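# Move red foam block from aisle shelf to desk

## Task

Pull the red foam block out of the line of foam blocks sitting on a shelf at the far end of the aisle and set it down on the desk. Every yellow block has to remain upright in its original spot, neither moved nor rotated. The robot must not topple or be left leaning, or the task fails. The block must stay where it is at the end by itself; anything the robot is still holding in place does not count.

## Robot and tools

ROBOT. A Hello Robot Stretch 3 with a single arm: a two-wheel differential base, a lift that rides up and down a mast, and a telescoping arm that reaches out to the robot's right side. The arm cannot reach forward, so to shift the gripper forward or back you drive the base. The base is 0.33 m long and 0.34 m wide. It spins about the point midway between the drive wheels, 0.05 m behind its front edge. With the arm pulled in and the wrist folded, the wrist pokes 0.06 m past the right side and a spin sweeps a 0.28 m radius. An unfolded, level wrist reaches beyond that circle.

FRAMES. Base frame: origin on the floor between the drive wheels, x forward, y left, z up. hand_pose is reported in this frame, at the point where the closed fingertips meet. With all wrist joints at 0, its x axis points up, y back toward the mast, and z toward the rear. The odometry frame is the base frame as it stood when the scene began. Heading is positive to the left and runs from -3.142 to 3.142.

CAMERAS. head_camera (896x504) and nav_camera (fisheye, 672x504) are on the head and both turn with head_pan_rad and head_tilt_rad. wrist_camera (644x364) rides on the gripper. Every non-error execute_actions result includes one picture from each camera, taken when the call ends. An empty actions list just returns the current state and pictures.

execute_actions(actions). actions is a list run in order. Each action may have robot, steps and until. steps is an integer from 1 to 450 control steps at 30 per second. An action with only steps simply waits. robot is one of three things: a single command; {"stop": true}, which brakes everything and clears the queue; or a list of up to 8 items, each a command or {"pause_s": s} with s at most 15 seconds, run one after another. Each item starts only after the previous one has finished as done. A command may contain:
- base: exactly one key. translate_m is an offset in metres, measured from where the base is when that command starts. Forward is positive and the magnitude is at most 1. rotate_rad is a turn on the spot in radians, also relative. Left (counter-clockwise seen from above) is positive and the magnitude is at most 3.2. The base cannot move sideways.
- joints: a map of absolute targets, by name. Joints you leave out keep their current goal. lift_m is arm height on the mast, 0 to 1.1 m. arm_m is extension, 0 to 0.52 m. wrist_yaw_rad runs -1.345 to 4.42: 0 is along the arm, positive swings toward the front, and 3.0 is folded over the base. wrist_pitch_rad runs -1.57 to 0.451: 0 is level and negative tips the fingertips down. wrist_roll_rad runs -2.911 to 2.911; at 0 the fingers lie side by side. gripper_m runs -0.089 to 0.179 and higher means wider. The actual fingertip gap is about 0.007 m less than the value when nearly shut and 0.025 m less when fully open, and there is no gap below 0.007. head_pan_rad runs -3.953 to 1.73: 0 looks ahead, positive looks left, and -1.57 looks along the arm. head_tilt_rad runs -1.53 to 0.419 and negative looks down.
- contact_limits: {"arm_m": effort percent, 1 to 100}. The arm halts with contact_stop once its effort reaches that value. This lasts until arm_m's next command.
A value out of range rejects the entire call, and nothing in it runs. A new command takes effect at once, overriding the matching goals and discarding any older queue.

until (only with steps) ends the action early. {"robot": {"status": "ended"}} waits until nothing reads moving and no queue is running. You can also compare fields such as lift_m, arm_m_goal, base_status, translate_m, queue or queue_left, e.g. {"lift_m": [">", 0.3]} or {"base_status": ["!=", "moving"]}. Comparisons use the printed values: three decimals for joints, four for the base. {"any": {"status": "ended"}} fires as soon as any one motion ends.

SPEED. Base speed reaches 0.30 m/s and 1.9 rad/s only when the arm is stowed: lift_m under 0.30, arm_m under 0.03 and wrist_yaw_rad over 2.54. Otherwise it is capped at 0.10 m/s and 0.63 rad/s.

RESULTS. base_status shows progress as (translate_m done of goal). Each joint has a status, which can be moving, done, off_target, contact_stop, time_out, stopped, not_commanded or torque_fault. After a contact_stop the lift or arm goes slack until you command it again. A torque_fault leaves a wrist servo limp for 10 s and its goals are refused. Other lines: joint_goals, measured_speeds, motor_effort (percent, with the peak in brackets), refusals, queue and queue_left, and lines beginning refused:, dropped: or replaced:. robot.on_its_own appears when the robot has altered a goal, a joint is slack or off, or base_tilt has drifted 3 degrees or more. Also reported: lidar_m (12 sectors of 30 degrees, counter-clockwise from straight ahead, at a height of 0.17 m), wrist_depth_mm and head_depth_mm (7x7 grids of median depths), base_odometry, and base_tilt in degrees.

GRIPPER. To grasp, command a value below the object's width. To let go, command at least 0.02 above the value where contact began. Neither the reading nor done proves you are holding something. Squeezing too hard triggers a stall guard that weakens the grip.

SAFETY. Fold or unfold the wrist only with lift_m between 0.32 and 0.95, wrist_pitch_rad -0.4 and roll near 0. If wrist_yaw_rad is below -0.4, keep pitch at -0.5 or lower. Pushing against something solid with the gripper higher than about 0.45 m can tip the robot, and so can driving while the gripper holds or catches on something fixed. If the robot tilts, back out in small steps, free the gripper, and lower the lift to about 0.2 if needed. Avoid drops, slams, hard pushes and torque faults. Loose objects may occasionally get nudged by outside causes.

zoom_image(camera, region): camera is head_camera, nav_camera or wrist_camera. region is [x0, y0, x1, y1] in pixels of that camera's latest image, with the top-left at (0, 0) and a size of at most 504x504.

finished_scene(scene): pass the current scene's number once every motion has ended. It cannot be undone, and its result says whether the task succeeded.

Each tool is called after "Emit:" by a JSON object that holds its "method" and its "body", one argument or row to a line.

## Session

I'll start by looking at the scene.

Emit:
{"method": "execute_actions", "body": {
  "actions": []
}}

Scene clock: 0.00 s.
robot.base_odometry: x=+0.000 y=+0.000 heading=+0.000 (m, m, rad; robot's odometry frame)
robot.turned_by_wheels: +0.000 (rad since the last result)
robot.turned_by_imu: +0.000 (rad since the last result)
robot.base_tilt: forward=-0.3 right=-0.2 (deg)
robot.lidar_m: 1.49 1.47 1.57 1.65 1.64 1.87 2.33 2.30 1.10 1.18 0.83 0.89
robot.head_depth_mm: 1854 1887 1861 1842 1828 1793 1782 / 1769 1783 1765 1731 1725 1713 1691 / 1696 1688 1667 1650 1640 1623 1614 / 1602 1600 1595 1573 1569 1556 1545 / 1534 1522 1511 1495 1482 1478 1456 / 1476 1467 1450 1435 1422 1417 1409 / 1400 1399 1389 1375 1380 1363 1355
robot.base_status: not_commanded
robot.joint_positions: lift_m=+0.367 arm_m=+0.001 wrist_yaw_rad=+2.913 wrist_pitch_rad=-0.619 wrist_roll_rad=-0.001 gripper_m=+0.037 head_pan_rad=+0.010 head_tilt_rad=+0.009
robot.joint_goals: lift_m=+0.367 arm_m=+0.001 wrist_yaw_rad=+2.913 wrist_pitch_rad=-0.619 wrist_roll_rad=-0.001 gripper_m=+0.037 head_pan_rad=+0.010 head_tilt_rad=+0.009
robot.joint_status: lift_m=not_commanded arm_m=not_commanded wrist_yaw_rad=not_commanded wrist_pitch_rad=not_commanded wrist_roll_rad=not_commanded gripper_m=not_commanded head_pan_rad=not_commanded head_tilt_rad=not_commanded
robot.measured_speeds: translate_m=+0.000 rotate_rad=+0.000 lift_m=+0.000 arm_m=+0.000 wrist_yaw_rad=+0.000 wrist_pitch_rad=+0.000 wrist_roll_rad=+0.000 head_pan_rad=+0.000 head_tilt_rad=+0.000
robot: refusals=0 queue=idle queue_left=0
robot.motor_effort: left_wheel=-1 right_wheel=+0 lift_m=+33 arm_m=-1 wrist_yaw_rad=+1 wrist_pitch_rad=+3 wrist_roll_rad=+0 gripper_m=+0 head_pan_rad=+0 head_tilt_rad=+2 (%)
robot.hand_pose: x=+0.0228 y=+0.0433 z=+0.3376 quat_wxyz=(+0.291, +0.693, +0.138, +0.645) (m; robot's base frame)
robot.wrist_depth_mm: - - - - - - - / 836 896 886 954 970 - - / 682 - 754 766 802 815 870 / 601 - 645 660 689 695 709 / 532 534 - 583 590 603 623 / 491 - - 502 521 520 538 / - - - 462 468 473 477
pictures: head_camera (sideways: a quarter turn clockwise sets it upright), nav_camera (sideways: a quarter turn counterclockwise sets it upright), wrist_camera
Images, in order (width x height): head_camera 896x504, nav_camera 672x504, wrist_camera 644x364.

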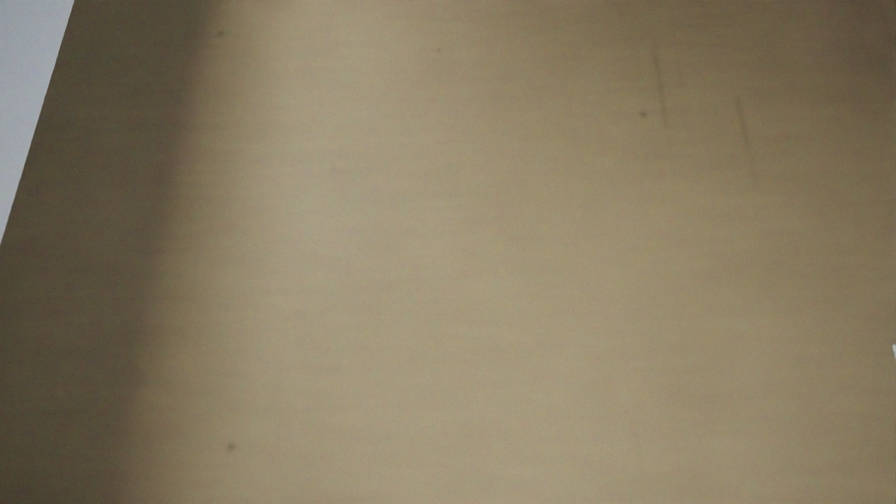

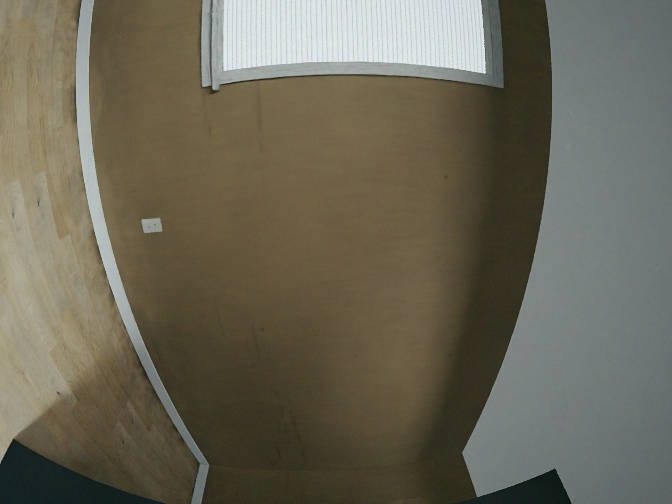

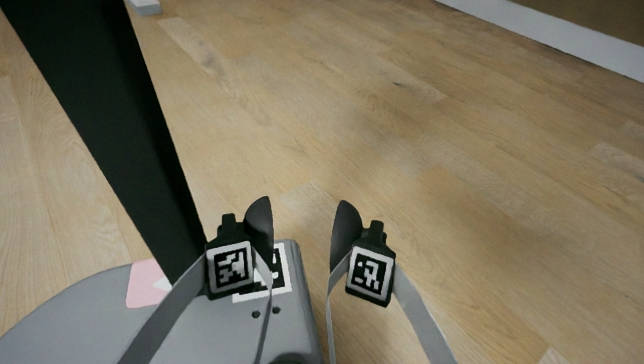

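Emit:
{"method": "execute_actions", "body": {
  "actions": [
    {"robot": {"joints": {"head_pan_rad": -1.2, "head_tilt_rad": -0.3}}, "steps": 150, "until": {"robot": {"status": "ended"}}}
  ]
}}

Scene clock: 2.03 s.
robot.base_odometry: x=+0.000 y=+0.000 heading=+0.000 (m, m, rad; robot's odometry frame)
robot.turned_by_wheels: +0.000 (rad since the last result)
robot.turned_by_imu: +0.000 (rad since the last result)
robot.base_tilt: forward=-0.2 right=-0.4 (deg)
robot.lidar_m: 1.49 1.47 1.57 1.64 1.65 1.88 2.33 2.30 1.11 1.18 0.83 0.89
robot.head_depth_mm: 2319 2065 2577 2488 2110 1982 1636 / 2428 2549 2670 2765 2793 2135 1649 / 2406 2503 2606 2768 2849 2038 1595 / 704 738 772 815 856 908 951 / 699 732 768 809 849 895 947 / 696 726 763 799 843 884 940 / 689 723 757 794 834 881 932
robot.base_status: not_commanded
robot.joint_positions: lift_m=+0.367 arm_m=+0.001 wrist_yaw_rad=+2.913 wrist_pitch_rad=-0.619 wrist_roll_rad=-0.001 gripper_m=+0.037 head_pan_rad=-1.193 head_tilt_rad=-0.296
robot.joint_goals: lift_m=+0.367 arm_m=+0.001 wrist_yaw_rad=+2.913 wrist_pitch_rad=-0.619 wrist_roll_rad=-0.001 gripper_m=+0.037 head_pan_rad=-1.200 head_tilt_rad=-0.300
robot.joint_status: lift_m=not_commanded arm_m=not_commanded wrist_yaw_rad=not_commanded wrist_pitch_rad=not_commanded wrist_roll_rad=not_commanded gripper_m=not_commanded head_pan_rad=done head_tilt_rad=done
robot.measured_speeds: translate_m=+0.000 rotate_rad=+0.000 lift_m=+0.000 arm_m=+0.000 wrist_yaw_rad=+0.000 wrist_pitch_rad=+0.000 wrist_roll_rad=+0.000 head_pan_rad=+0.000 head_tilt_rad=+0.000
robot: refusals=0 queue=done queue_left=0
robot.motor_effort: left_wheel=-1(1) right_wheel=+0(0) lift_m=+33(33) arm_m=+0(0) wrist_yaw_rad=+0(0) wrist_pitch_rad=+3(3) wrist_roll_rad=+0(0) gripper_m=+1(1) head_pan_rad=-5(64) head_tilt_rad=-3(33) (%)
robot.hand_pose: x=+0.0228 y=+0.0433 z=+0.3376 quat_wxyz=(+0.291, +0.693, +0.138, +0.645) (m; robot's base frame)
robot.wrist_depth_mm: - - - - - - - / 805 865 892 917 978 - - / 689 - 751 762 806 818 831 / 614 - 640 649 672 694 706 / 532 532 - 580 586 603 613 / 484 - - 503 515 522 537 / - - - 456 463 468 482
pictures: head_camera (sideways: a quarter turn clockwise sets it upright), nav_camera (sideways: a quarter turn counterclockwise sets it upright), wrist_camera
Images, in order (width x height): head_camera 896x504, nav_camera 672x504, wrist_camera 644x364.

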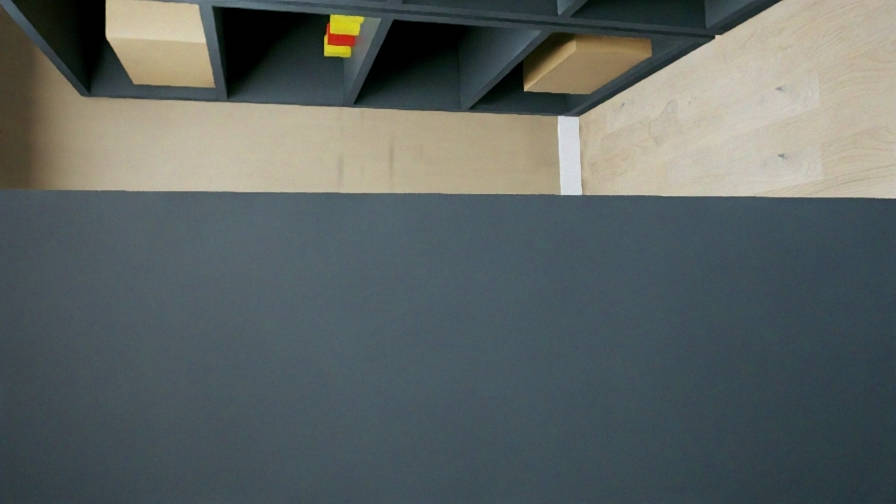

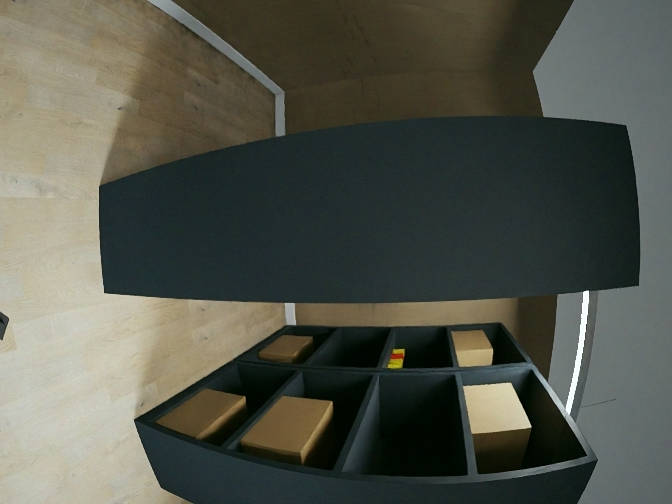

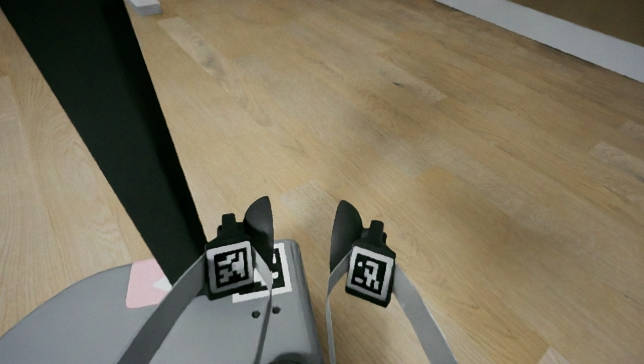

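Emit:
{"method": "execute_actions", "body": {
  "actions": [
    {"robot": {"joints": {"head_pan_rad": -2.7, "head_tilt_rad": -0.4}}, "steps": 150, "until": {"robot": {"status": "ended"}}}
  ]
}}

Emit:
{"method": "execute_actions", "body": {
  "actions": [
    {"robot": {"joints": {"head_pan_rad": -3.9, "head_tilt_rad": -0.4}}, "steps": 150, "until": {"robot": {"status": "ended"}}}
  ]
}}

Scene clock: 6.50 s.
robot.base_odometry: x=+0.000 y=+0.000 heading=+0.000 (m, m, rad; robot's odometry frame)
robot.turned_by_wheels: +0.000 (rad since the last result)
robot.turned_by_imu: +0.001 (rad since the last result)
robot.base_tilt: forward=-0.3 right=-0.4 (deg)
robot.lidar_m: 1.49 1.47 1.57 1.65 1.65 1.88 2.33 2.29 1.11 1.18 0.83 0.89
robot.head_depth_mm: 1987 2113 2251 2419 2457 1863 1486 / 1989 2123 2264 2441 2466 1855 1485 / 2022 2123 2274 2423 2510 1865 1495 / 2004 2125 2268 2445 2466 1860 1496 / 2023 2127 2292 2450 2522 1852 1487 / 2022 2155 2261 2445 2504 1853 1499 / 2008 2123 2300 2457 2470 1889 1504
robot.base_status: not_commanded
robot.joint_positions: lift_m=+0.367 arm_m=+0.001 wrist_yaw_rad=+2.913 wrist_pitch_rad=-0.619 wrist_roll_rad=-0.001 gripper_m=+0.037 head_pan_rad=-2.693 head_tilt_rad=-0.395
robot.joint_goals: lift_m=+0.367 arm_m=+0.001 wrist_yaw_rad=+2.913 wrist_pitch_rad=-0.619 wrist_roll_rad=-0.001 gripper_m=+0.037 head_pan_rad=-2.700 head_tilt_rad=-0.400
robot.joint_status: lift_m=not_commanded arm_m=not_commanded wrist_yaw_rad=not_commanded wrist_pitch_rad=not_commanded wrist_roll_rad=not_commanded gripper_m=not_commanded head_pan_rad=done head_tilt_rad=done
robot.measured_speeds: translate_m=+0.000 rotate_rad=+0.000 lift_m=+0.000 arm_m=+0.000 wrist_yaw_rad=+0.000 wrist_pitch_rad=+0.000 wrist_roll_rad=+0.000 head_pan_rad=+0.000 head_tilt_rad=+0.000
robot: refusals=0 queue=done queue_left=0
robot.motor_effort: left_wheel=-1(1) right_wheel=+0(1) lift_m=+33(33) arm_m=-1(0) wrist_yaw_rad=+1(0) wrist_pitch_rad=+3(3) wrist_roll_rad=+0(0) gripper_m=+1(0) head_pan_rad=-5(62) head_tilt_rad=-3(16) (%)
robot.hand_pose: x=+0.0228 y=+0.0433 z=+0.3376 quat_wxyz=(+0.291, +0.693, +0.138, +0.645) (m; robot's base frame)
robot.wrist_depth_mm: - - - - - - - / 804 882 898 913 965 - - / 694 - 753 770 795 803 840 / 599 - 645 667 665 707 712 / 536 540 - 588 585 596 613 / 492 - - 505 526 528 542 / - - - 459 461 468 483
pictures: head_camera (sideways: a quarter turn clockwise sets it upright), nav_camera (sideways: a quarter turn counterclockwise sets it upright), wrist_camera
Images, in order (width x height): head_camera 896x504, nav_camera 672x504, wrist_camera 644x364.

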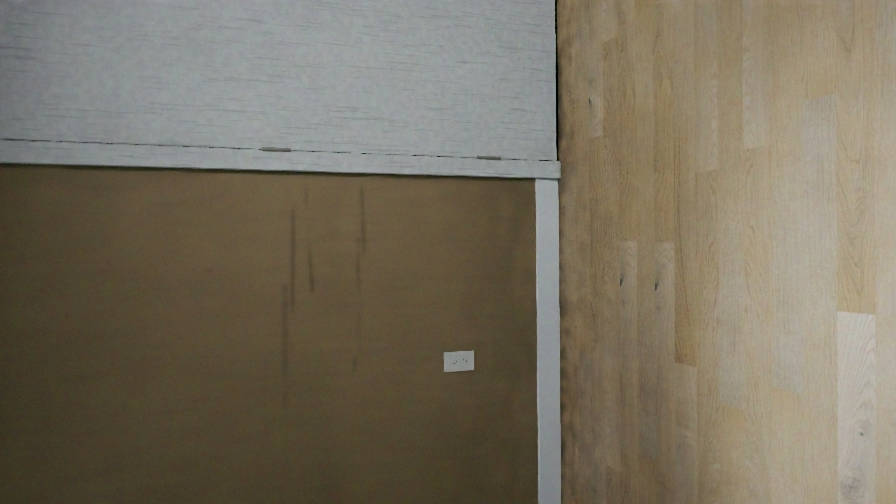

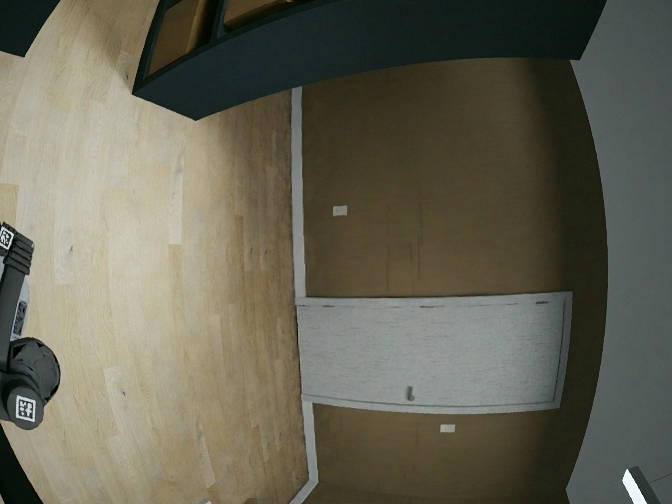

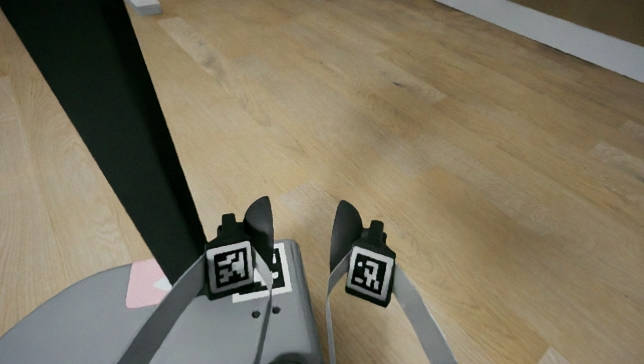

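Scene clock: 7.67 s.
robot.base_odometry: x=+0.000 y=+0.000 heading=+0.000 (m, m, rad; robot's odometry frame)
robot.turned_by_wheels: +0.000 (rad since the last result)
robot.turned_by_imu: +0.000 (rad since the last result)
robot.base_tilt: forward=-0.1 right=-0.2 (deg)
robot.lidar_m: 1.49 1.47 1.57 1.65 1.64 1.88 2.33 2.30 1.10 1.18 0.83 0.89
robot.head_depth_mm: - - - - - - - / 1805 1921 1908 2195 2307 - - / 1854 1988 1925 2280 2366 1863 1494 / 1944 2068 1919 2369 2463 1848 1500 / 2000 2151 1947 2405 2254 1869 1501 / 2107 2243 2343 2590 2499 1872 1488 / 2209 2332 2509 2723 2491 1877 1509
robot.base_status: not_commanded
robot.joint_positions: lift_m=+0.367 arm_m=+0.001 wrist_yaw_rad=+2.913 wrist_pitch_rad=-0.619 wrist_roll_rad=-0.001 gripper_m=+0.037 head_pan_rad=-3.893 head_tilt_rad=-0.395
robot.joint_goals: lift_m=+0.367 arm_m=+0.001 wrist_yaw_rad=+2.913 wrist_pitch_rad=-0.619 wrist_roll_rad=-0.001 gripper_m=+0.037 head_pan_rad=-3.900 head_tilt_rad=-0.400
robot.joint_status: lift_m=not_commanded arm_m=not_commanded wrist_yaw_rad=not_commanded wrist_pitch_rad=not_commanded wrist_roll_rad=not_commanded gripper_m=not_commanded head_pan_rad=done head_tilt_rad=done
robot.measured_speeds: translate_m=+0.000 rotate_rad=+0.000 lift_m=+0.000 arm_m=+0.000 wrist_yaw_rad=+0.000 wrist_pitch_rad=+0.000 wrist_roll_rad=+0.000 head_pan_rad=+0.000 head_tilt_rad=+0.000
robot: refusals=0 queue=done queue_left=0
robot.motor_effort: left_wheel=-1(1) right_wheel=+1(0) lift_m=+33(33) arm_m=-1(0) wrist_yaw_rad=+1(1) wrist_pitch_rad=+3(3) wrist_roll_rad=+0(0) gripper_m=+0(1) head_pan_rad=-5(62) head_tilt_rad=-3(1) (%)
robot.hand_pose: x=+0.0228 y=+0.0433 z=+0.3376 quat_wxyz=(+0.291, +0.693, +0.138, +0.645) (m; robot's base frame)
robot.wrist_depth_mm: - - - - - - - / 795 881 880 936 949 - - / 699 - 757 758 791 829 838 / 606 - 641 667 680 688 707 / 526 536 - 578 586 584 608 / 486 - - 499 524 533 538 / - - - 454 465 472 480
pictures: head_camera (sideways: a quarter turn clockwise sets it upright), nav_camera (sideways: a quarter turn counterclockwise sets it upright), wrist_camera
Images, in order (width x height): head_camera 896x504, nav_camera 672x504, wrist_camera 644x364.

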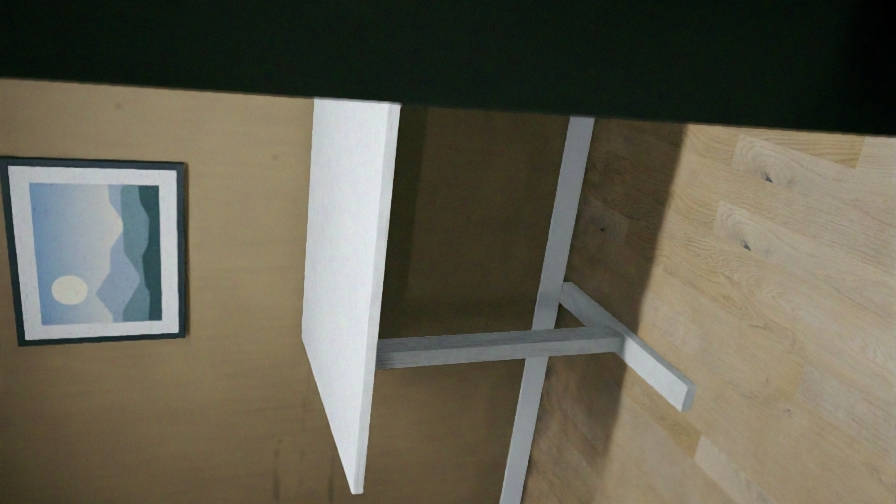

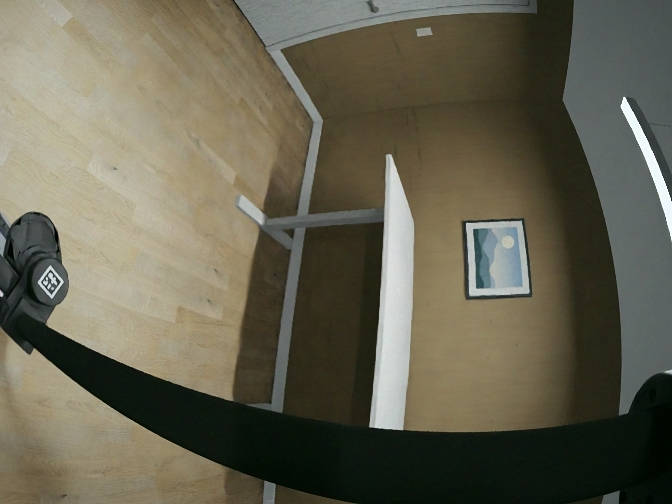

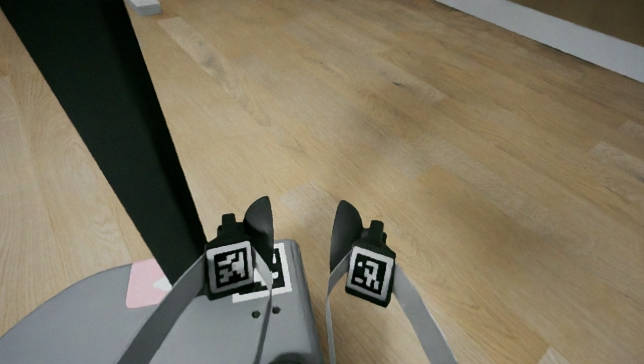

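Emit:
{"method": "execute_actions", "body": {
  "actions": [
    {"robot": [{"base": {"translate_m": -0.40}, "joints": {"lift_m": 0.28, "wrist_pitch_rad": -0.4, "head_pan_rad": 0.0, "head_tilt_rad": -0.45}}, {"base": {"rotate_rad": -1.14}}], "steps": 450, "until": {"robot": {"status": "ended"}}}
  ]
}}

Scene clock: 20.17 s.
robot.base_odometry: x=-0.400 y=+0.000 heading=-1.140 (m, m, rad; robot's odometry frame)
robot.turned_by_wheels: -1.140 (rad since the last result)
robot.turned_by_imu: -1.151 (rad since the last result)
robot.base_tilt: forward=-0.3 right=-0.3 (deg)
robot.lidar_m: 1.03 1.03 1.90 1.83 1.90 1.59 1.92 1.57 2.00 1.92 2.02 1.06
robot.head_depth_mm: 1289 1732 1313 1230 1164 1261 1356 / 1646 1749 1869 1800 1898 1649 1416 / 2467 2646 2829 2916 2274 1758 1438 / 2476 2679 2870 3052 2292 1751 1438 / 2459 2642 2829 2914 2210 1770 1437 / 1593 1657 1448 1938 1479 1280 1362 / 872 899 963 1025 1118 1228 1337
robot.base_status: done (rotate_rad -1.1399 of -1.1400)
robot.joint_positions: lift_m=+0.280 arm_m=+0.001 wrist_yaw_rad=+2.913 wrist_pitch_rad=-0.419 wrist_roll_rad=-0.001 gripper_m=+0.037 head_pan_rad=-0.007 head_tilt_rad=-0.445
robot.joint_goals: lift_m=+0.280 arm_m=+0.001 wrist_yaw_rad=+2.913 wrist_pitch_rad=-0.400 wrist_roll_rad=-0.001 gripper_m=+0.037 head_pan_rad=+0.000 head_tilt_rad=-0.450
robot.joint_status: lift_m=done arm_m=not_commanded wrist_yaw_rad=not_commanded wrist_pitch_rad=done wrist_roll_rad=not_commanded gripper_m=not_commanded head_pan_rad=done head_tilt_rad=done
robot.measured_speeds: translate_m=+0.000 rotate_rad=+0.000 lift_m=+0.000 arm_m=+0.000 wrist_yaw_rad=+0.000 wrist_pitch_rad=+0.000 wrist_roll_rad=+0.000 head_pan_rad=+0.000 head_tilt_rad=+0.000
robot: refusals=0 queue=done queue_left=0
robot.motor_effort: left_wheel=+1(8) right_wheel=+0(3) lift_m=+21(40) arm_m=+0(1) wrist_yaw_rad=+0(1) wrist_pitch_rad=+5(8) wrist_roll_rad=+0(0) gripper_m=+0(1) head_pan_rad=+5(61) head_tilt_rad=-3(13) (%)
robot.hand_pose: x=+0.0295 y=+0.0722 z=+0.2929 quat_wxyz=(+0.225, +0.703, +0.068, +0.671) (m; robot's base frame)
robot.wrist_depth_mm: - - - - - - - / - - - - - - 890 / 787 862 872 908 943 - 884 / 636 673 688 721 733 768 808 / 532 - 576 576 594 619 642 / 464 - - 489 501 515 531 / - - - 425 437 446 456
pictures: head_camera (sideways: a quarter turn clockwise sets it upright), nav_camera (sideways: a quarter turn counterclockwise sets it upright), wrist_camera
Images, in order (width x height): head_camera 896x504, nav_camera 672x504, wrist_camera 644x364.

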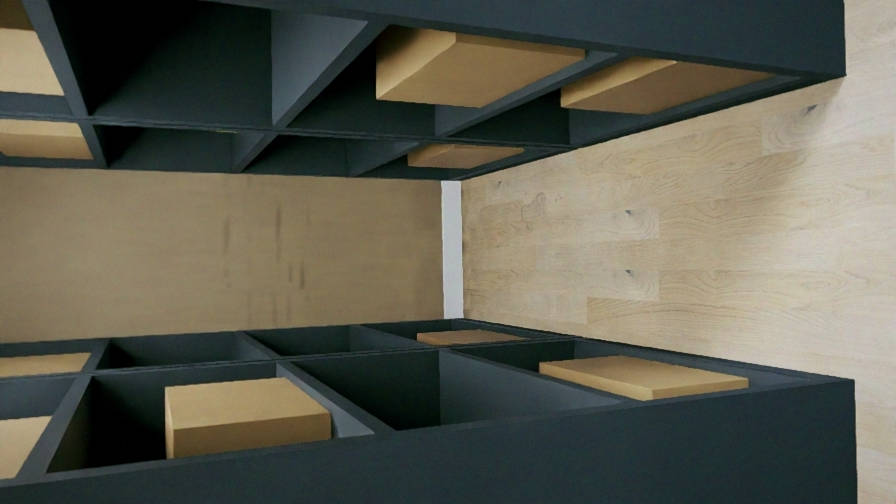

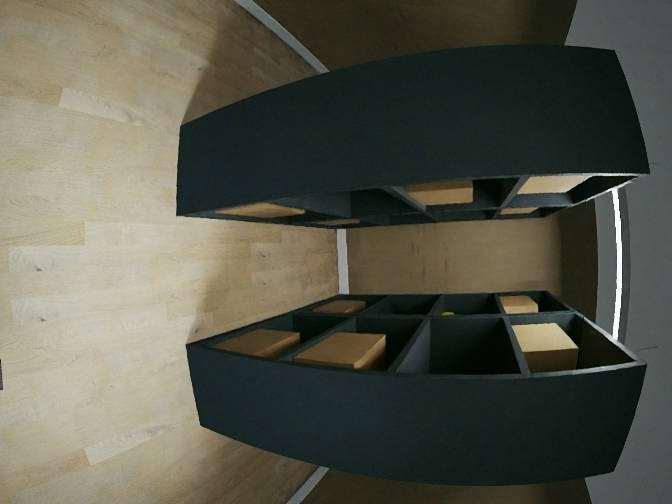

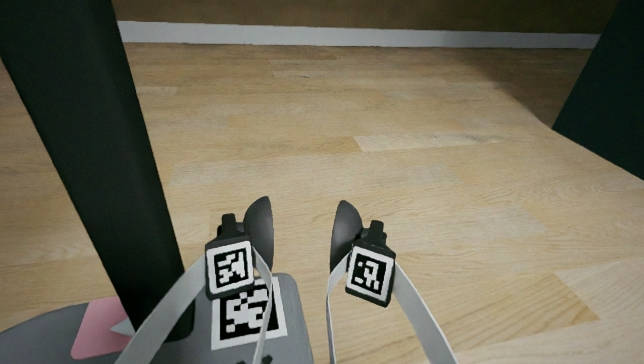

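Emit:
{"method": "execute_actions", "body": {
  "actions": [
    {"robot": [{"base": {"rotate_rad": 0.04}}, {"base": {"translate_m": 1.0}}], "steps": 450, "until": {"robot": {"status": "ended"}}}
  ]
}}

Scene clock: 36.27 s.
robot.base_odometry: x=+0.054 y=-0.891 heading=-1.100 (m, m, rad; robot's odometry frame)
robot.turned_by_wheels: +0.040 (rad since the last result)
robot.turned_by_imu: +0.042 (rad since the last result)
robot.base_tilt: forward=-0.2 right=-0.3 (deg)
robot.lidar_m: 0.90 0.31 0.30 0.21 1.88 2.54 2.54 2.68 2.05 0.40 0.45 0.63
robot.head_depth_mm: 1532 1659 1715 1853 1534 1475 1381 / 1590 1709 1818 1981 2069 1759 1433 / 1591 1711 1836 1988 2109 1762 1429 / 1597 1702 1833 1974 2117 1760 1440 / 1581 1677 1792 1910 1944 1602 1388 / 1058 1616 892 919 992 1044 1140 / 723 763 672 672 953 1037 846
robot.base_status: done (translate_m +1.0000 of +1.0000)
robot.joint_positions: lift_m=+0.280 arm_m=+0.001 wrist_yaw_rad=+2.913 wrist_pitch_rad=-0.419 wrist_roll_rad=-0.001 gripper_m=+0.037 head_pan_rad=-0.007 head_tilt_rad=-0.445
robot.joint_goals: lift_m=+0.280 arm_m=+0.001 wrist_yaw_rad=+2.913 wrist_pitch_rad=-0.400 wrist_roll_rad=-0.001 gripper_m=+0.037 head_pan_rad=+0.000 head_tilt_rad=-0.450
robot.joint_status: lift_m=done arm_m=not_commanded wrist_yaw_rad=not_commanded wrist_pitch_rad=done wrist_roll_rad=not_commanded gripper_m=not_commanded head_pan_rad=done head_tilt_rad=done
robot.measured_speeds: translate_m=+0.000 rotate_rad=+0.000 lift_m=+0.000 arm_m=+0.000 wrist_yaw_rad=+0.000 wrist_pitch_rad=+0.000 wrist_roll_rad=+0.000 head_pan_rad=+0.000 head_tilt_rad=+0.000
robot: refusals=0 queue=done queue_left=0
robot.motor_effort: left_wheel=-2(7) right_wheel=+1(8) lift_m=+22(21) arm_m=-1(0) wrist_yaw_rad=+0(0) wrist_pitch_rad=+6(5) wrist_roll_rad=+0(0) gripper_m=+0(0) head_pan_rad=+4(6) head_tilt_rad=-2(4) (%)
robot.hand_pose: x=+0.0295 y=+0.0722 z=+0.2929 quat_wxyz=(+0.225, +0.703, +0.068, +0.671) (m; robot's base frame)
robot.wrist_depth_mm: - - 228 642 462 494 565 / - - 254 703 362 316 336 / 797 854 787 725 368 345 369 / 647 670 626 571 382 392 427 / 539 - 576 477 427 454 494 / 468 - - 428 456 483 518 / - - - 431 435 445 452
pictures: head_camera (sideways: a quarter turn clockwise sets it upright), nav_camera (sideways: a quarter turn counterclockwise sets it upright), wrist_camera
Images, in order (width x height): head_camera 896x504, nav_camera 672x504, wrist_camera 644x364.

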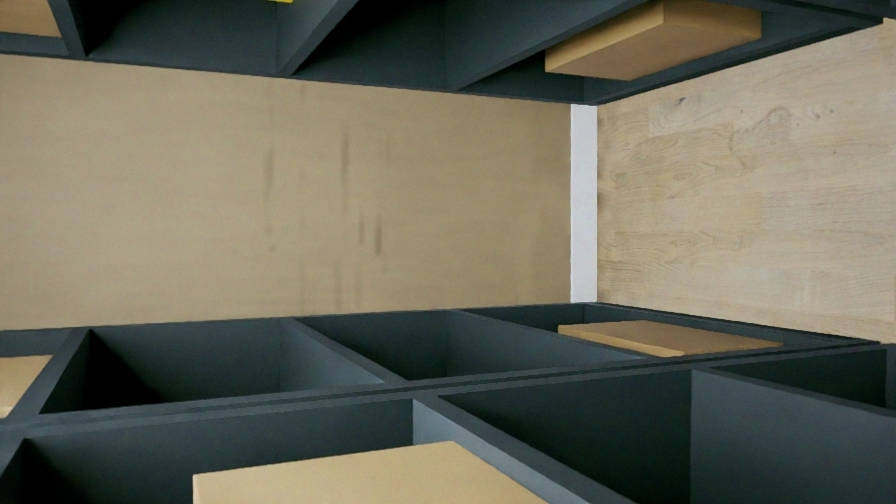

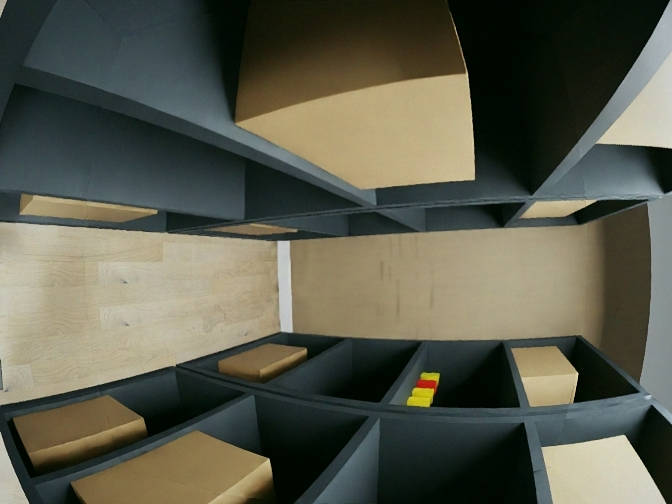

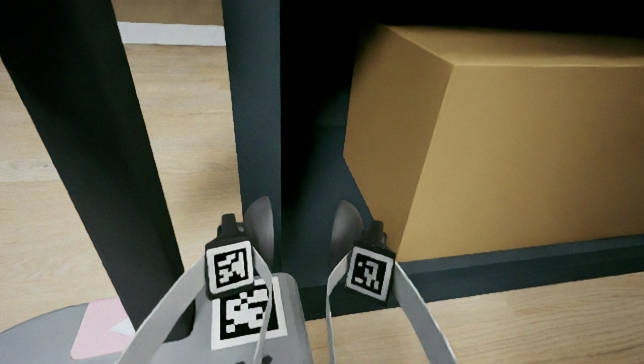

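Emit:
{"method": "zoom_image", "body": {
  "camera": "nav_camera",
  "region": [380, 340, 480, 420]
}}

Region (380, 340, 480, 420) of nav_camera's 672x504 image, scaled by 5.040, with more detail than that image has; it fills the top 403 rows of this view, and the rest is white.

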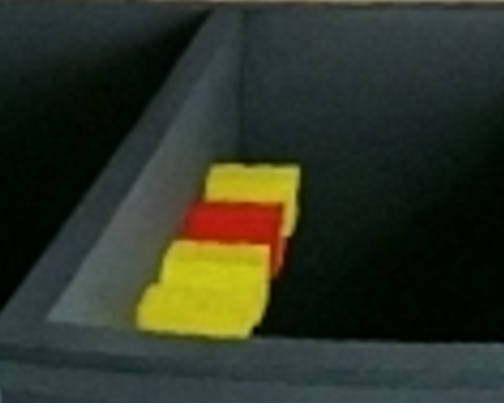

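Emit:
{"method": "execute_actions", "body": {
  "actions": [
    {"robot": [{"base": {"rotate_rad": -0.05}}, {"base": {"translate_m": 0.75}, "joints": {"head_pan_rad": -1.3, "head_tilt_rad": -0.5}}, {"base": {"translate_m": 0.3}, "joints": {"lift_m": 0.9}}], "steps": 450, "until": {"robot": {"status": "ended"}}}
  ]
}}

Scene clock: 55.17 s.
robot.base_odometry: x=+0.483 y=-1.850 heading=-1.150 (m, m, rad; robot's odometry frame)
robot.turned_by_wheels: -0.050 (rad since the last result)
robot.turned_by_imu: -0.048 (rad since the last result)
robot.base_tilt: forward=-0.3 right=-0.4 (deg)
robot.lidar_m: 0.81 0.33 0.24 0.24 0.26 0.48 0.89 0.70 0.42 0.41 0.43 0.59
robot.head_depth_mm: 683 733 792 685 499 722 754 / 699 751 814 686 499 925 830 / 714 770 834 620 501 955 832 / 731 790 858 571 502 955 809 / 750 805 875 595 504 988 815 / 765 833 896 627 524 988 814 / 786 852 922 600 547 989 815
robot.base_status: done (translate_m +0.3000 of +0.3000)
robot.joint_positions: lift_m=+0.900 arm_m=+0.001 wrist_yaw_rad=+2.913 wrist_pitch_rad=-0.419 wrist_roll_rad=-0.001 gripper_m=+0.037 head_pan_rad=-1.293 head_tilt_rad=-0.494
robot.joint_goals: lift_m=+0.900 arm_m=+0.001 wrist_yaw_rad=+2.913 wrist_pitch_rad=-0.400 wrist_roll_rad=-0.001 gripper_m=+0.037 head_pan_rad=-1.300 head_tilt_rad=-0.500
robot.joint_status: lift_m=done arm_m=not_commanded wrist_yaw_rad=not_commanded wrist_pitch_rad=done wrist_roll_rad=not_commanded gripper_m=not_commanded head_pan_rad=done head_tilt_rad=done
robot.measured_speeds: translate_m=+0.000 rotate_rad=+0.000 lift_m=+0.000 arm_m=+0.000 wrist_yaw_rad=+0.000 wrist_pitch_rad=+0.000 wrist_roll_rad=+0.000 head_pan_rad=+0.000 head_tilt_rad=+0.000
robot: refusals=0 queue=done queue_left=0
robot.motor_effort: left_wheel=+0(9) right_wheel=+0(4) lift_m=+43(50) arm_m=-1(0) wrist_yaw_rad=+1(1) wrist_pitch_rad=+5(6) wrist_roll_rad=+0(0) gripper_m=+0(0) head_pan_rad=-4(60) head_tilt_rad=-3(11) (%)
robot.hand_pose: x=+0.0295 y=+0.0722 z=+0.9121 quat_wxyz=(+0.225, +0.703, +0.068, +0.671) (m; robot's base frame)
robot.wrist_depth_mm: - 221 238 261 290 329 371 / - 312 669 714 757 822 632 / - 404 739 788 853 896 675 / 257 440 794 825 889 851 706 / 290 - 675 696 726 727 699 / 342 - 559 583 609 632 666 / 478 384 501 526 682 945 760
pictures: head_camera (sideways: a quarter turn clockwise sets it upright), nav_camera (sideways: a quarter turn counterclockwise sets it upright), wrist_camera
Images, in order (width x height): head_camera 896x504, nav_camera 672x504, wrist_camera 644x364.

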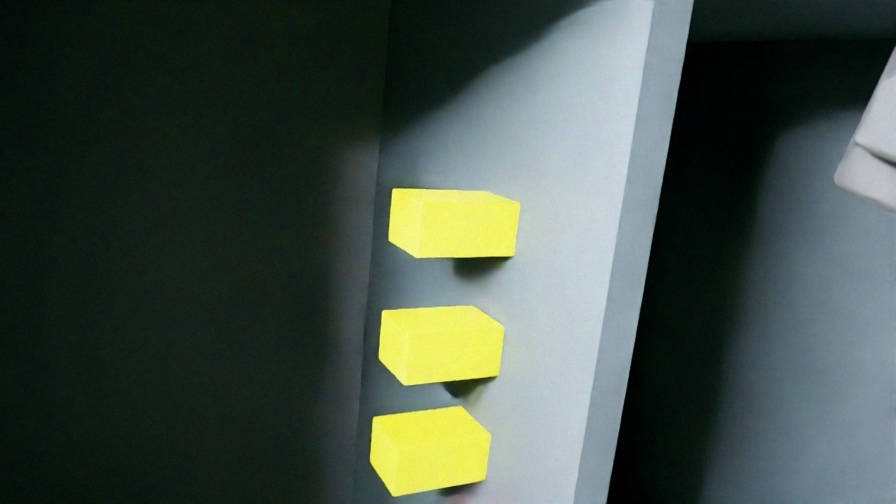

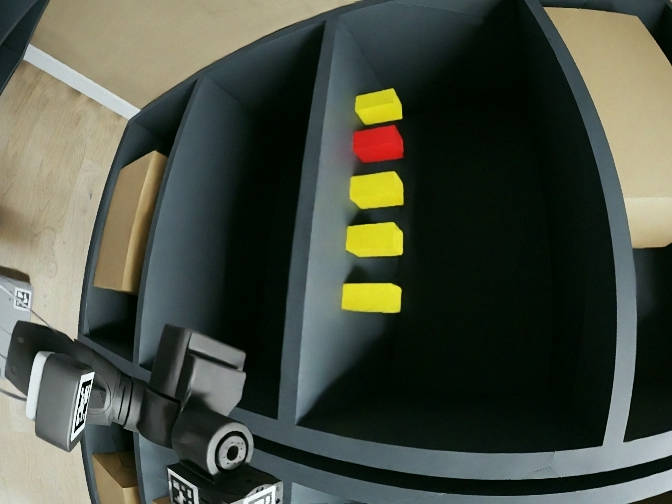

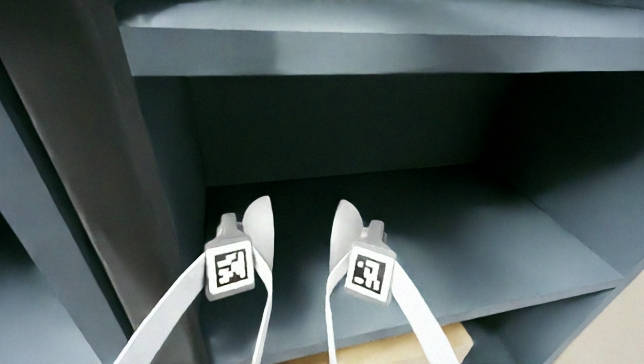

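Emit:
{"method": "execute_actions", "body": {
  "actions": [
    {"robot": {"base": {"translate_m": 0.42}, "joints": {"wrist_yaw_rad": 1.6, "head_pan_rad": -1.57, "head_tilt_rad": -0.55}}, "steps": 300, "until": {"robot": {"wrist_yaw_rad_status": ["!=", "moving"]}}},
    {"robot": {"joints": {"lift_m": 1.0, "wrist_pitch_rad": -0.1}}, "steps": 300, "until": {"robot": {"lift_m_status": ["!=", "moving"], "wrist_pitch_rad_status": ["!=", "moving"]}}},
    {"robot": {"joints": {"wrist_yaw_rad": 0.0, "gripper_m": 0.09}}, "steps": 300, "until": {"robot": {"status": "ended"}}}
  ]
}}

Scene clock: 66.00 s.
robot.base_odometry: x=+0.654 y=-2.233 heading=-1.150 (m, m, rad; robot's odometry frame)
robot.turned_by_wheels: +0.000 (rad since the last result)
robot.turned_by_imu: +0.001 (rad since the last result)
robot.base_tilt: forward=-0.2 right=-0.3 (deg)
robot.lidar_m: 0.39 0.40 0.47 0.24 0.24 0.33 0.90 0.64 0.43 0.42 0.43 0.40
robot.head_depth_mm: 706 767 816 552 - - - / 704 770 818 621 - - - / 704 766 818 686 - - - / 705 768 816 547 487 914 785 / 703 763 820 598 487 943 784 / 700 762 821 548 469 945 786 / 699 760 823 600 472 941 785
robot.base_status: done (translate_m +0.4200 of +0.4200)
robot.joint_positions: lift_m=+1.000 arm_m=+0.001 wrist_yaw_rad=+0.002 wrist_pitch_rad=-0.121 wrist_roll_rad=-0.001 gripper_m=+0.090 head_pan_rad=-1.563 head_tilt_rad=-0.543
robot.joint_goals: lift_m=+1.000 arm_m=+0.001 wrist_yaw_rad=+0.000 wrist_pitch_rad=-0.100 wrist_roll_rad=-0.001 gripper_m=+0.090 head_pan_rad=-1.570 head_tilt_rad=-0.550
robot.joint_status: lift_m=done arm_m=not_commanded wrist_yaw_rad=done wrist_pitch_rad=done wrist_roll_rad=not_commanded gripper_m=done head_pan_rad=done head_tilt_rad=done
robot.measured_speeds: translate_m=+0.000 rotate_rad=+0.000 lift_m=+0.000 arm_m=+0.000 wrist_yaw_rad=+0.000 wrist_pitch_rad=+0.000 wrist_roll_rad=+0.000 head_pan_rad=+0.000 head_tilt_rad=+0.000
robot: refusals=0 queue=done queue_left=0
robot.motor_effort: left_wheel=+0(5) right_wheel=-1(3) lift_m=+43(49) arm_m=-1(1) wrist_yaw_rad=-2(3) wrist_pitch_rad=+6(5) wrist_roll_rad=+0(0) gripper_m=+0(82) head_pan_rad=-4(33) head_tilt_rad=-5(12) (%)
robot.hand_pose: x=-0.0210 y=-0.3977 z=+1.0834 quat_wxyz=(+0.706, +0.044, -0.705, -0.042) (m; robot's base frame)
robot.wrist_depth_mm: 450 532 537 541 544 544 538 / 455 553 568 558 590 577 531 / 453 575 598 594 614 609 524 / 445 300 329 518 509 580 482 / 342 293 294 356 309 329 311 / 268 269 277 288 279 307 315 / 224 221 225 230 237 241 250
pictures: head_camera (sideways: a quarter turn clockwise sets it upright), nav_camera (sideways: a quarter turn counterclockwise sets it upright), wrist_camera
Images, in order (width x height): head_camera 896x504, nav_camera 672x504, wrist_camera 644x364.

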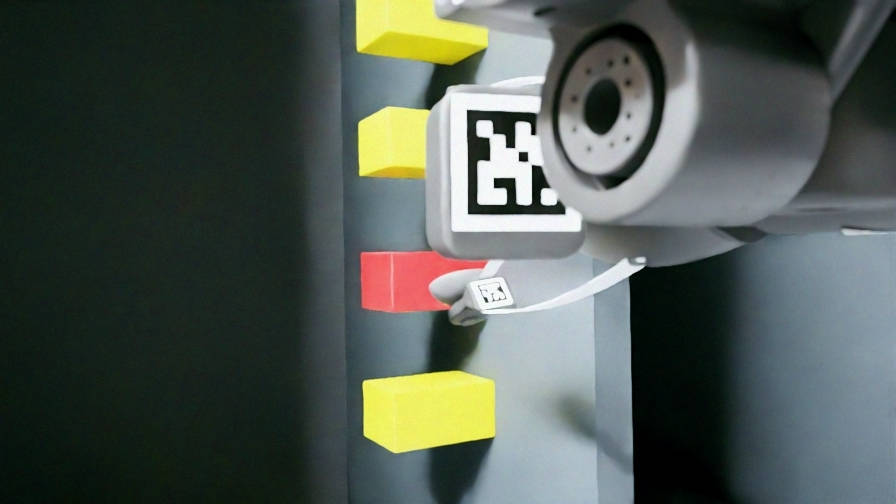

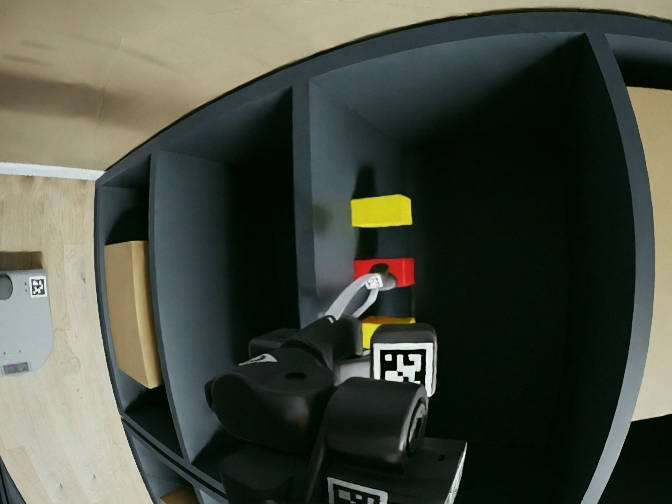

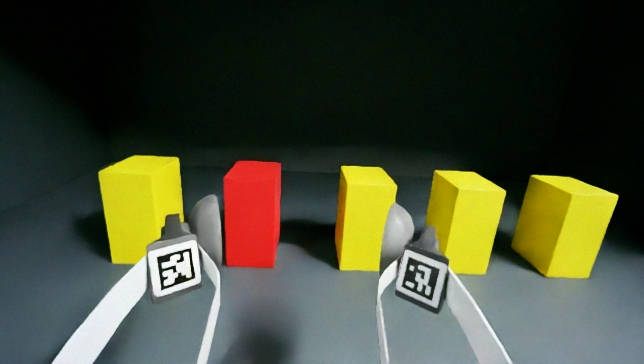

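Emit:
{"method": "zoom_image", "body": {
  "camera": "wrist_camera",
  "region": [80, 130, 480, 330]
}}

Region (80, 130, 480, 330) of wrist_camera's 644x364 image, scaled by 1.260.

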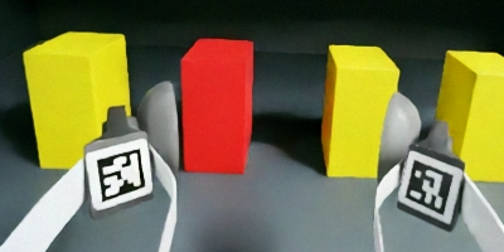

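Emit:
{"method": "zoom_image", "body": {
  "camera": "wrist_camera",
  "region": [200, 150, 420, 290]
}}

Region (200, 150, 420, 290) of wrist_camera's 644x364 image, scaled by 2.291; it fills the top 321 rows of this view, and the rest is white.

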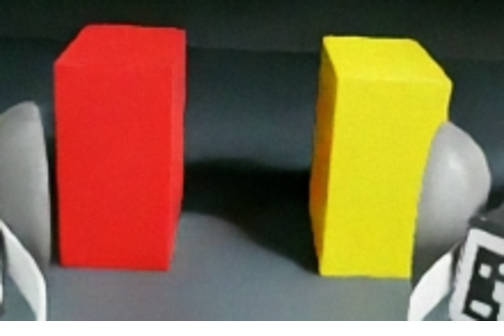

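Emit:
{"method": "execute_actions", "body": {
  "actions": [
    {"robot": {"base": {"translate_m": 0.047}, "joints": {"lift_m": 0.945, "arm_m": 0.06}}, "steps": 300, "until": {"robot": {"status": "ended"}}}
  ]
}}

Scene clock: 81.67 s.
robot.base_odometry: x=+0.673 y=-2.276 heading=-1.150 (m, m, rad; robot's odometry frame)
robot.turned_by_wheels: +0.000 (rad since the last result)
robot.turned_by_imu: +0.001 (rad since the last result)
robot.base_tilt: forward=-0.3 right=-0.5 (deg)
robot.lidar_m: 0.34 0.35 0.40 0.24 0.24 0.33 0.92 0.68 0.43 0.42 0.48 0.35
robot.head_depth_mm: 707 771 818 591 - - - / 705 768 821 550 - - - / 704 766 816 593 - - - / 706 766 817 596 486 926 784 / 701 763 819 552 485 941 782 / 701 761 818 573 470 944 783 / 700 760 823 630 472 894 788
robot.base_status: done (translate_m +0.0470 of +0.0470)
robot.joint_positions: lift_m=+0.945 arm_m=+0.060 wrist_yaw_rad=+0.001 wrist_pitch_rad=-0.121 wrist_roll_rad=-0.001 gripper_m=+0.090 head_pan_rad=-1.563 head_tilt_rad=-0.543
robot.joint_goals: lift_m=+0.945 arm_m=+0.060 wrist_yaw_rad=+0.000 wrist_pitch_rad=-0.100 wrist_roll_rad=-0.001 gripper_m=+0.090 head_pan_rad=-1.570 head_tilt_rad=-0.550
robot.joint_status: lift_m=done arm_m=done wrist_yaw_rad=done wrist_pitch_rad=done wrist_roll_rad=not_commanded gripper_m=done head_pan_rad=done head_tilt_rad=done
robot.measured_speeds: translate_m=+0.000 rotate_rad=+0.000 lift_m=+0.000 arm_m=+0.000 wrist_yaw_rad=+0.000 wrist_pitch_rad=+0.000 wrist_roll_rad=+0.000 head_pan_rad=+0.000 head_tilt_rad=+0.000
robot: refusals=0 queue=done queue_left=0
robot.motor_effort: left_wheel=+0(5) right_wheel=-1(2) lift_m=+21(44) arm_m=+3(3) wrist_yaw_rad=-1(1) wrist_pitch_rad=+6(6) wrist_roll_rad=+0(0) gripper_m=+0(0) head_pan_rad=-4(4) head_tilt_rad=-4(5) (%)
robot.hand_pose: x=-0.0212 y=-0.4561 z=+1.0293 quat_wxyz=(+0.706, +0.043, -0.705, -0.043) (m; robot's base frame)
robot.wrist_depth_mm: 388 476 485 488 493 495 499 / 395 499 506 511 515 526 536 / 395 209 525 262 531 540 528 / 340 217 349 221 248 264 234 / 240 225 256 236 242 261 247 / 187 188 194 199 194 215 220 / 157 154 158 161 164 170 174
pictures: head_camera (sideways: a quarter turn clockwise sets it upright), nav_camera (sideways: a quarter turn counterclockwise sets it upright), wrist_camera
Images, in order (width x height): head_camera 896x504, nav_camera 672x504, wrist_camera 644x364.

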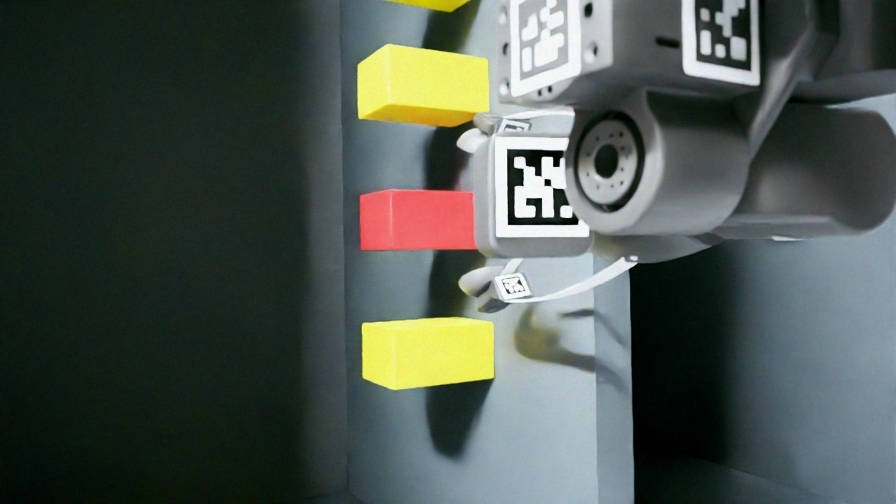

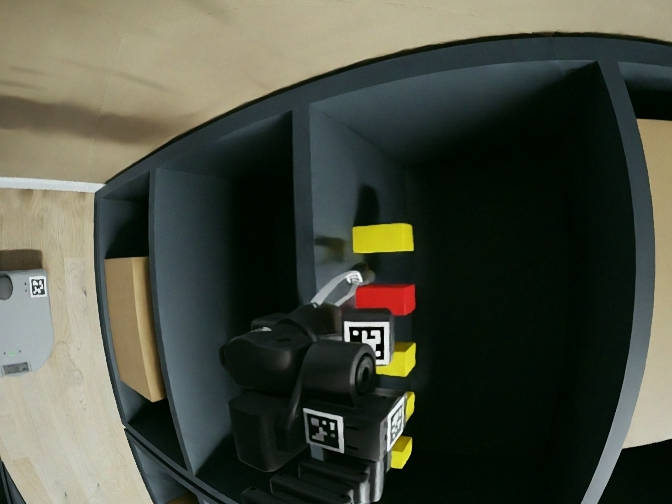

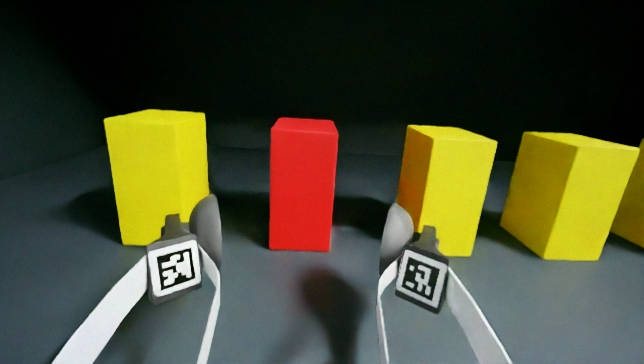

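Emit:
{"method": "zoom_image", "body": {
  "camera": "head_camera",
  "region": [330, 20, 670, 420]
}}

Region (330, 20, 670, 420) of head_camera's 896x504 image, scaled by 1.260, with more detail than that image has; it fills the left 428 columns of this view, and the rest is white.

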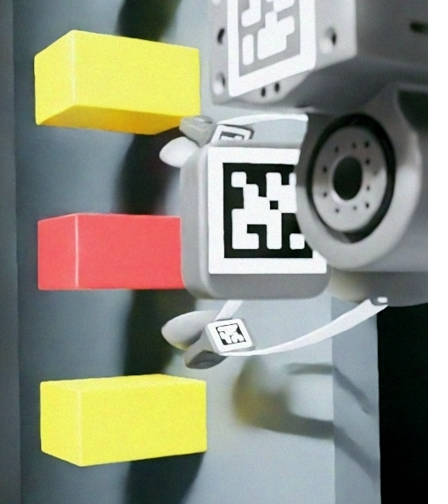

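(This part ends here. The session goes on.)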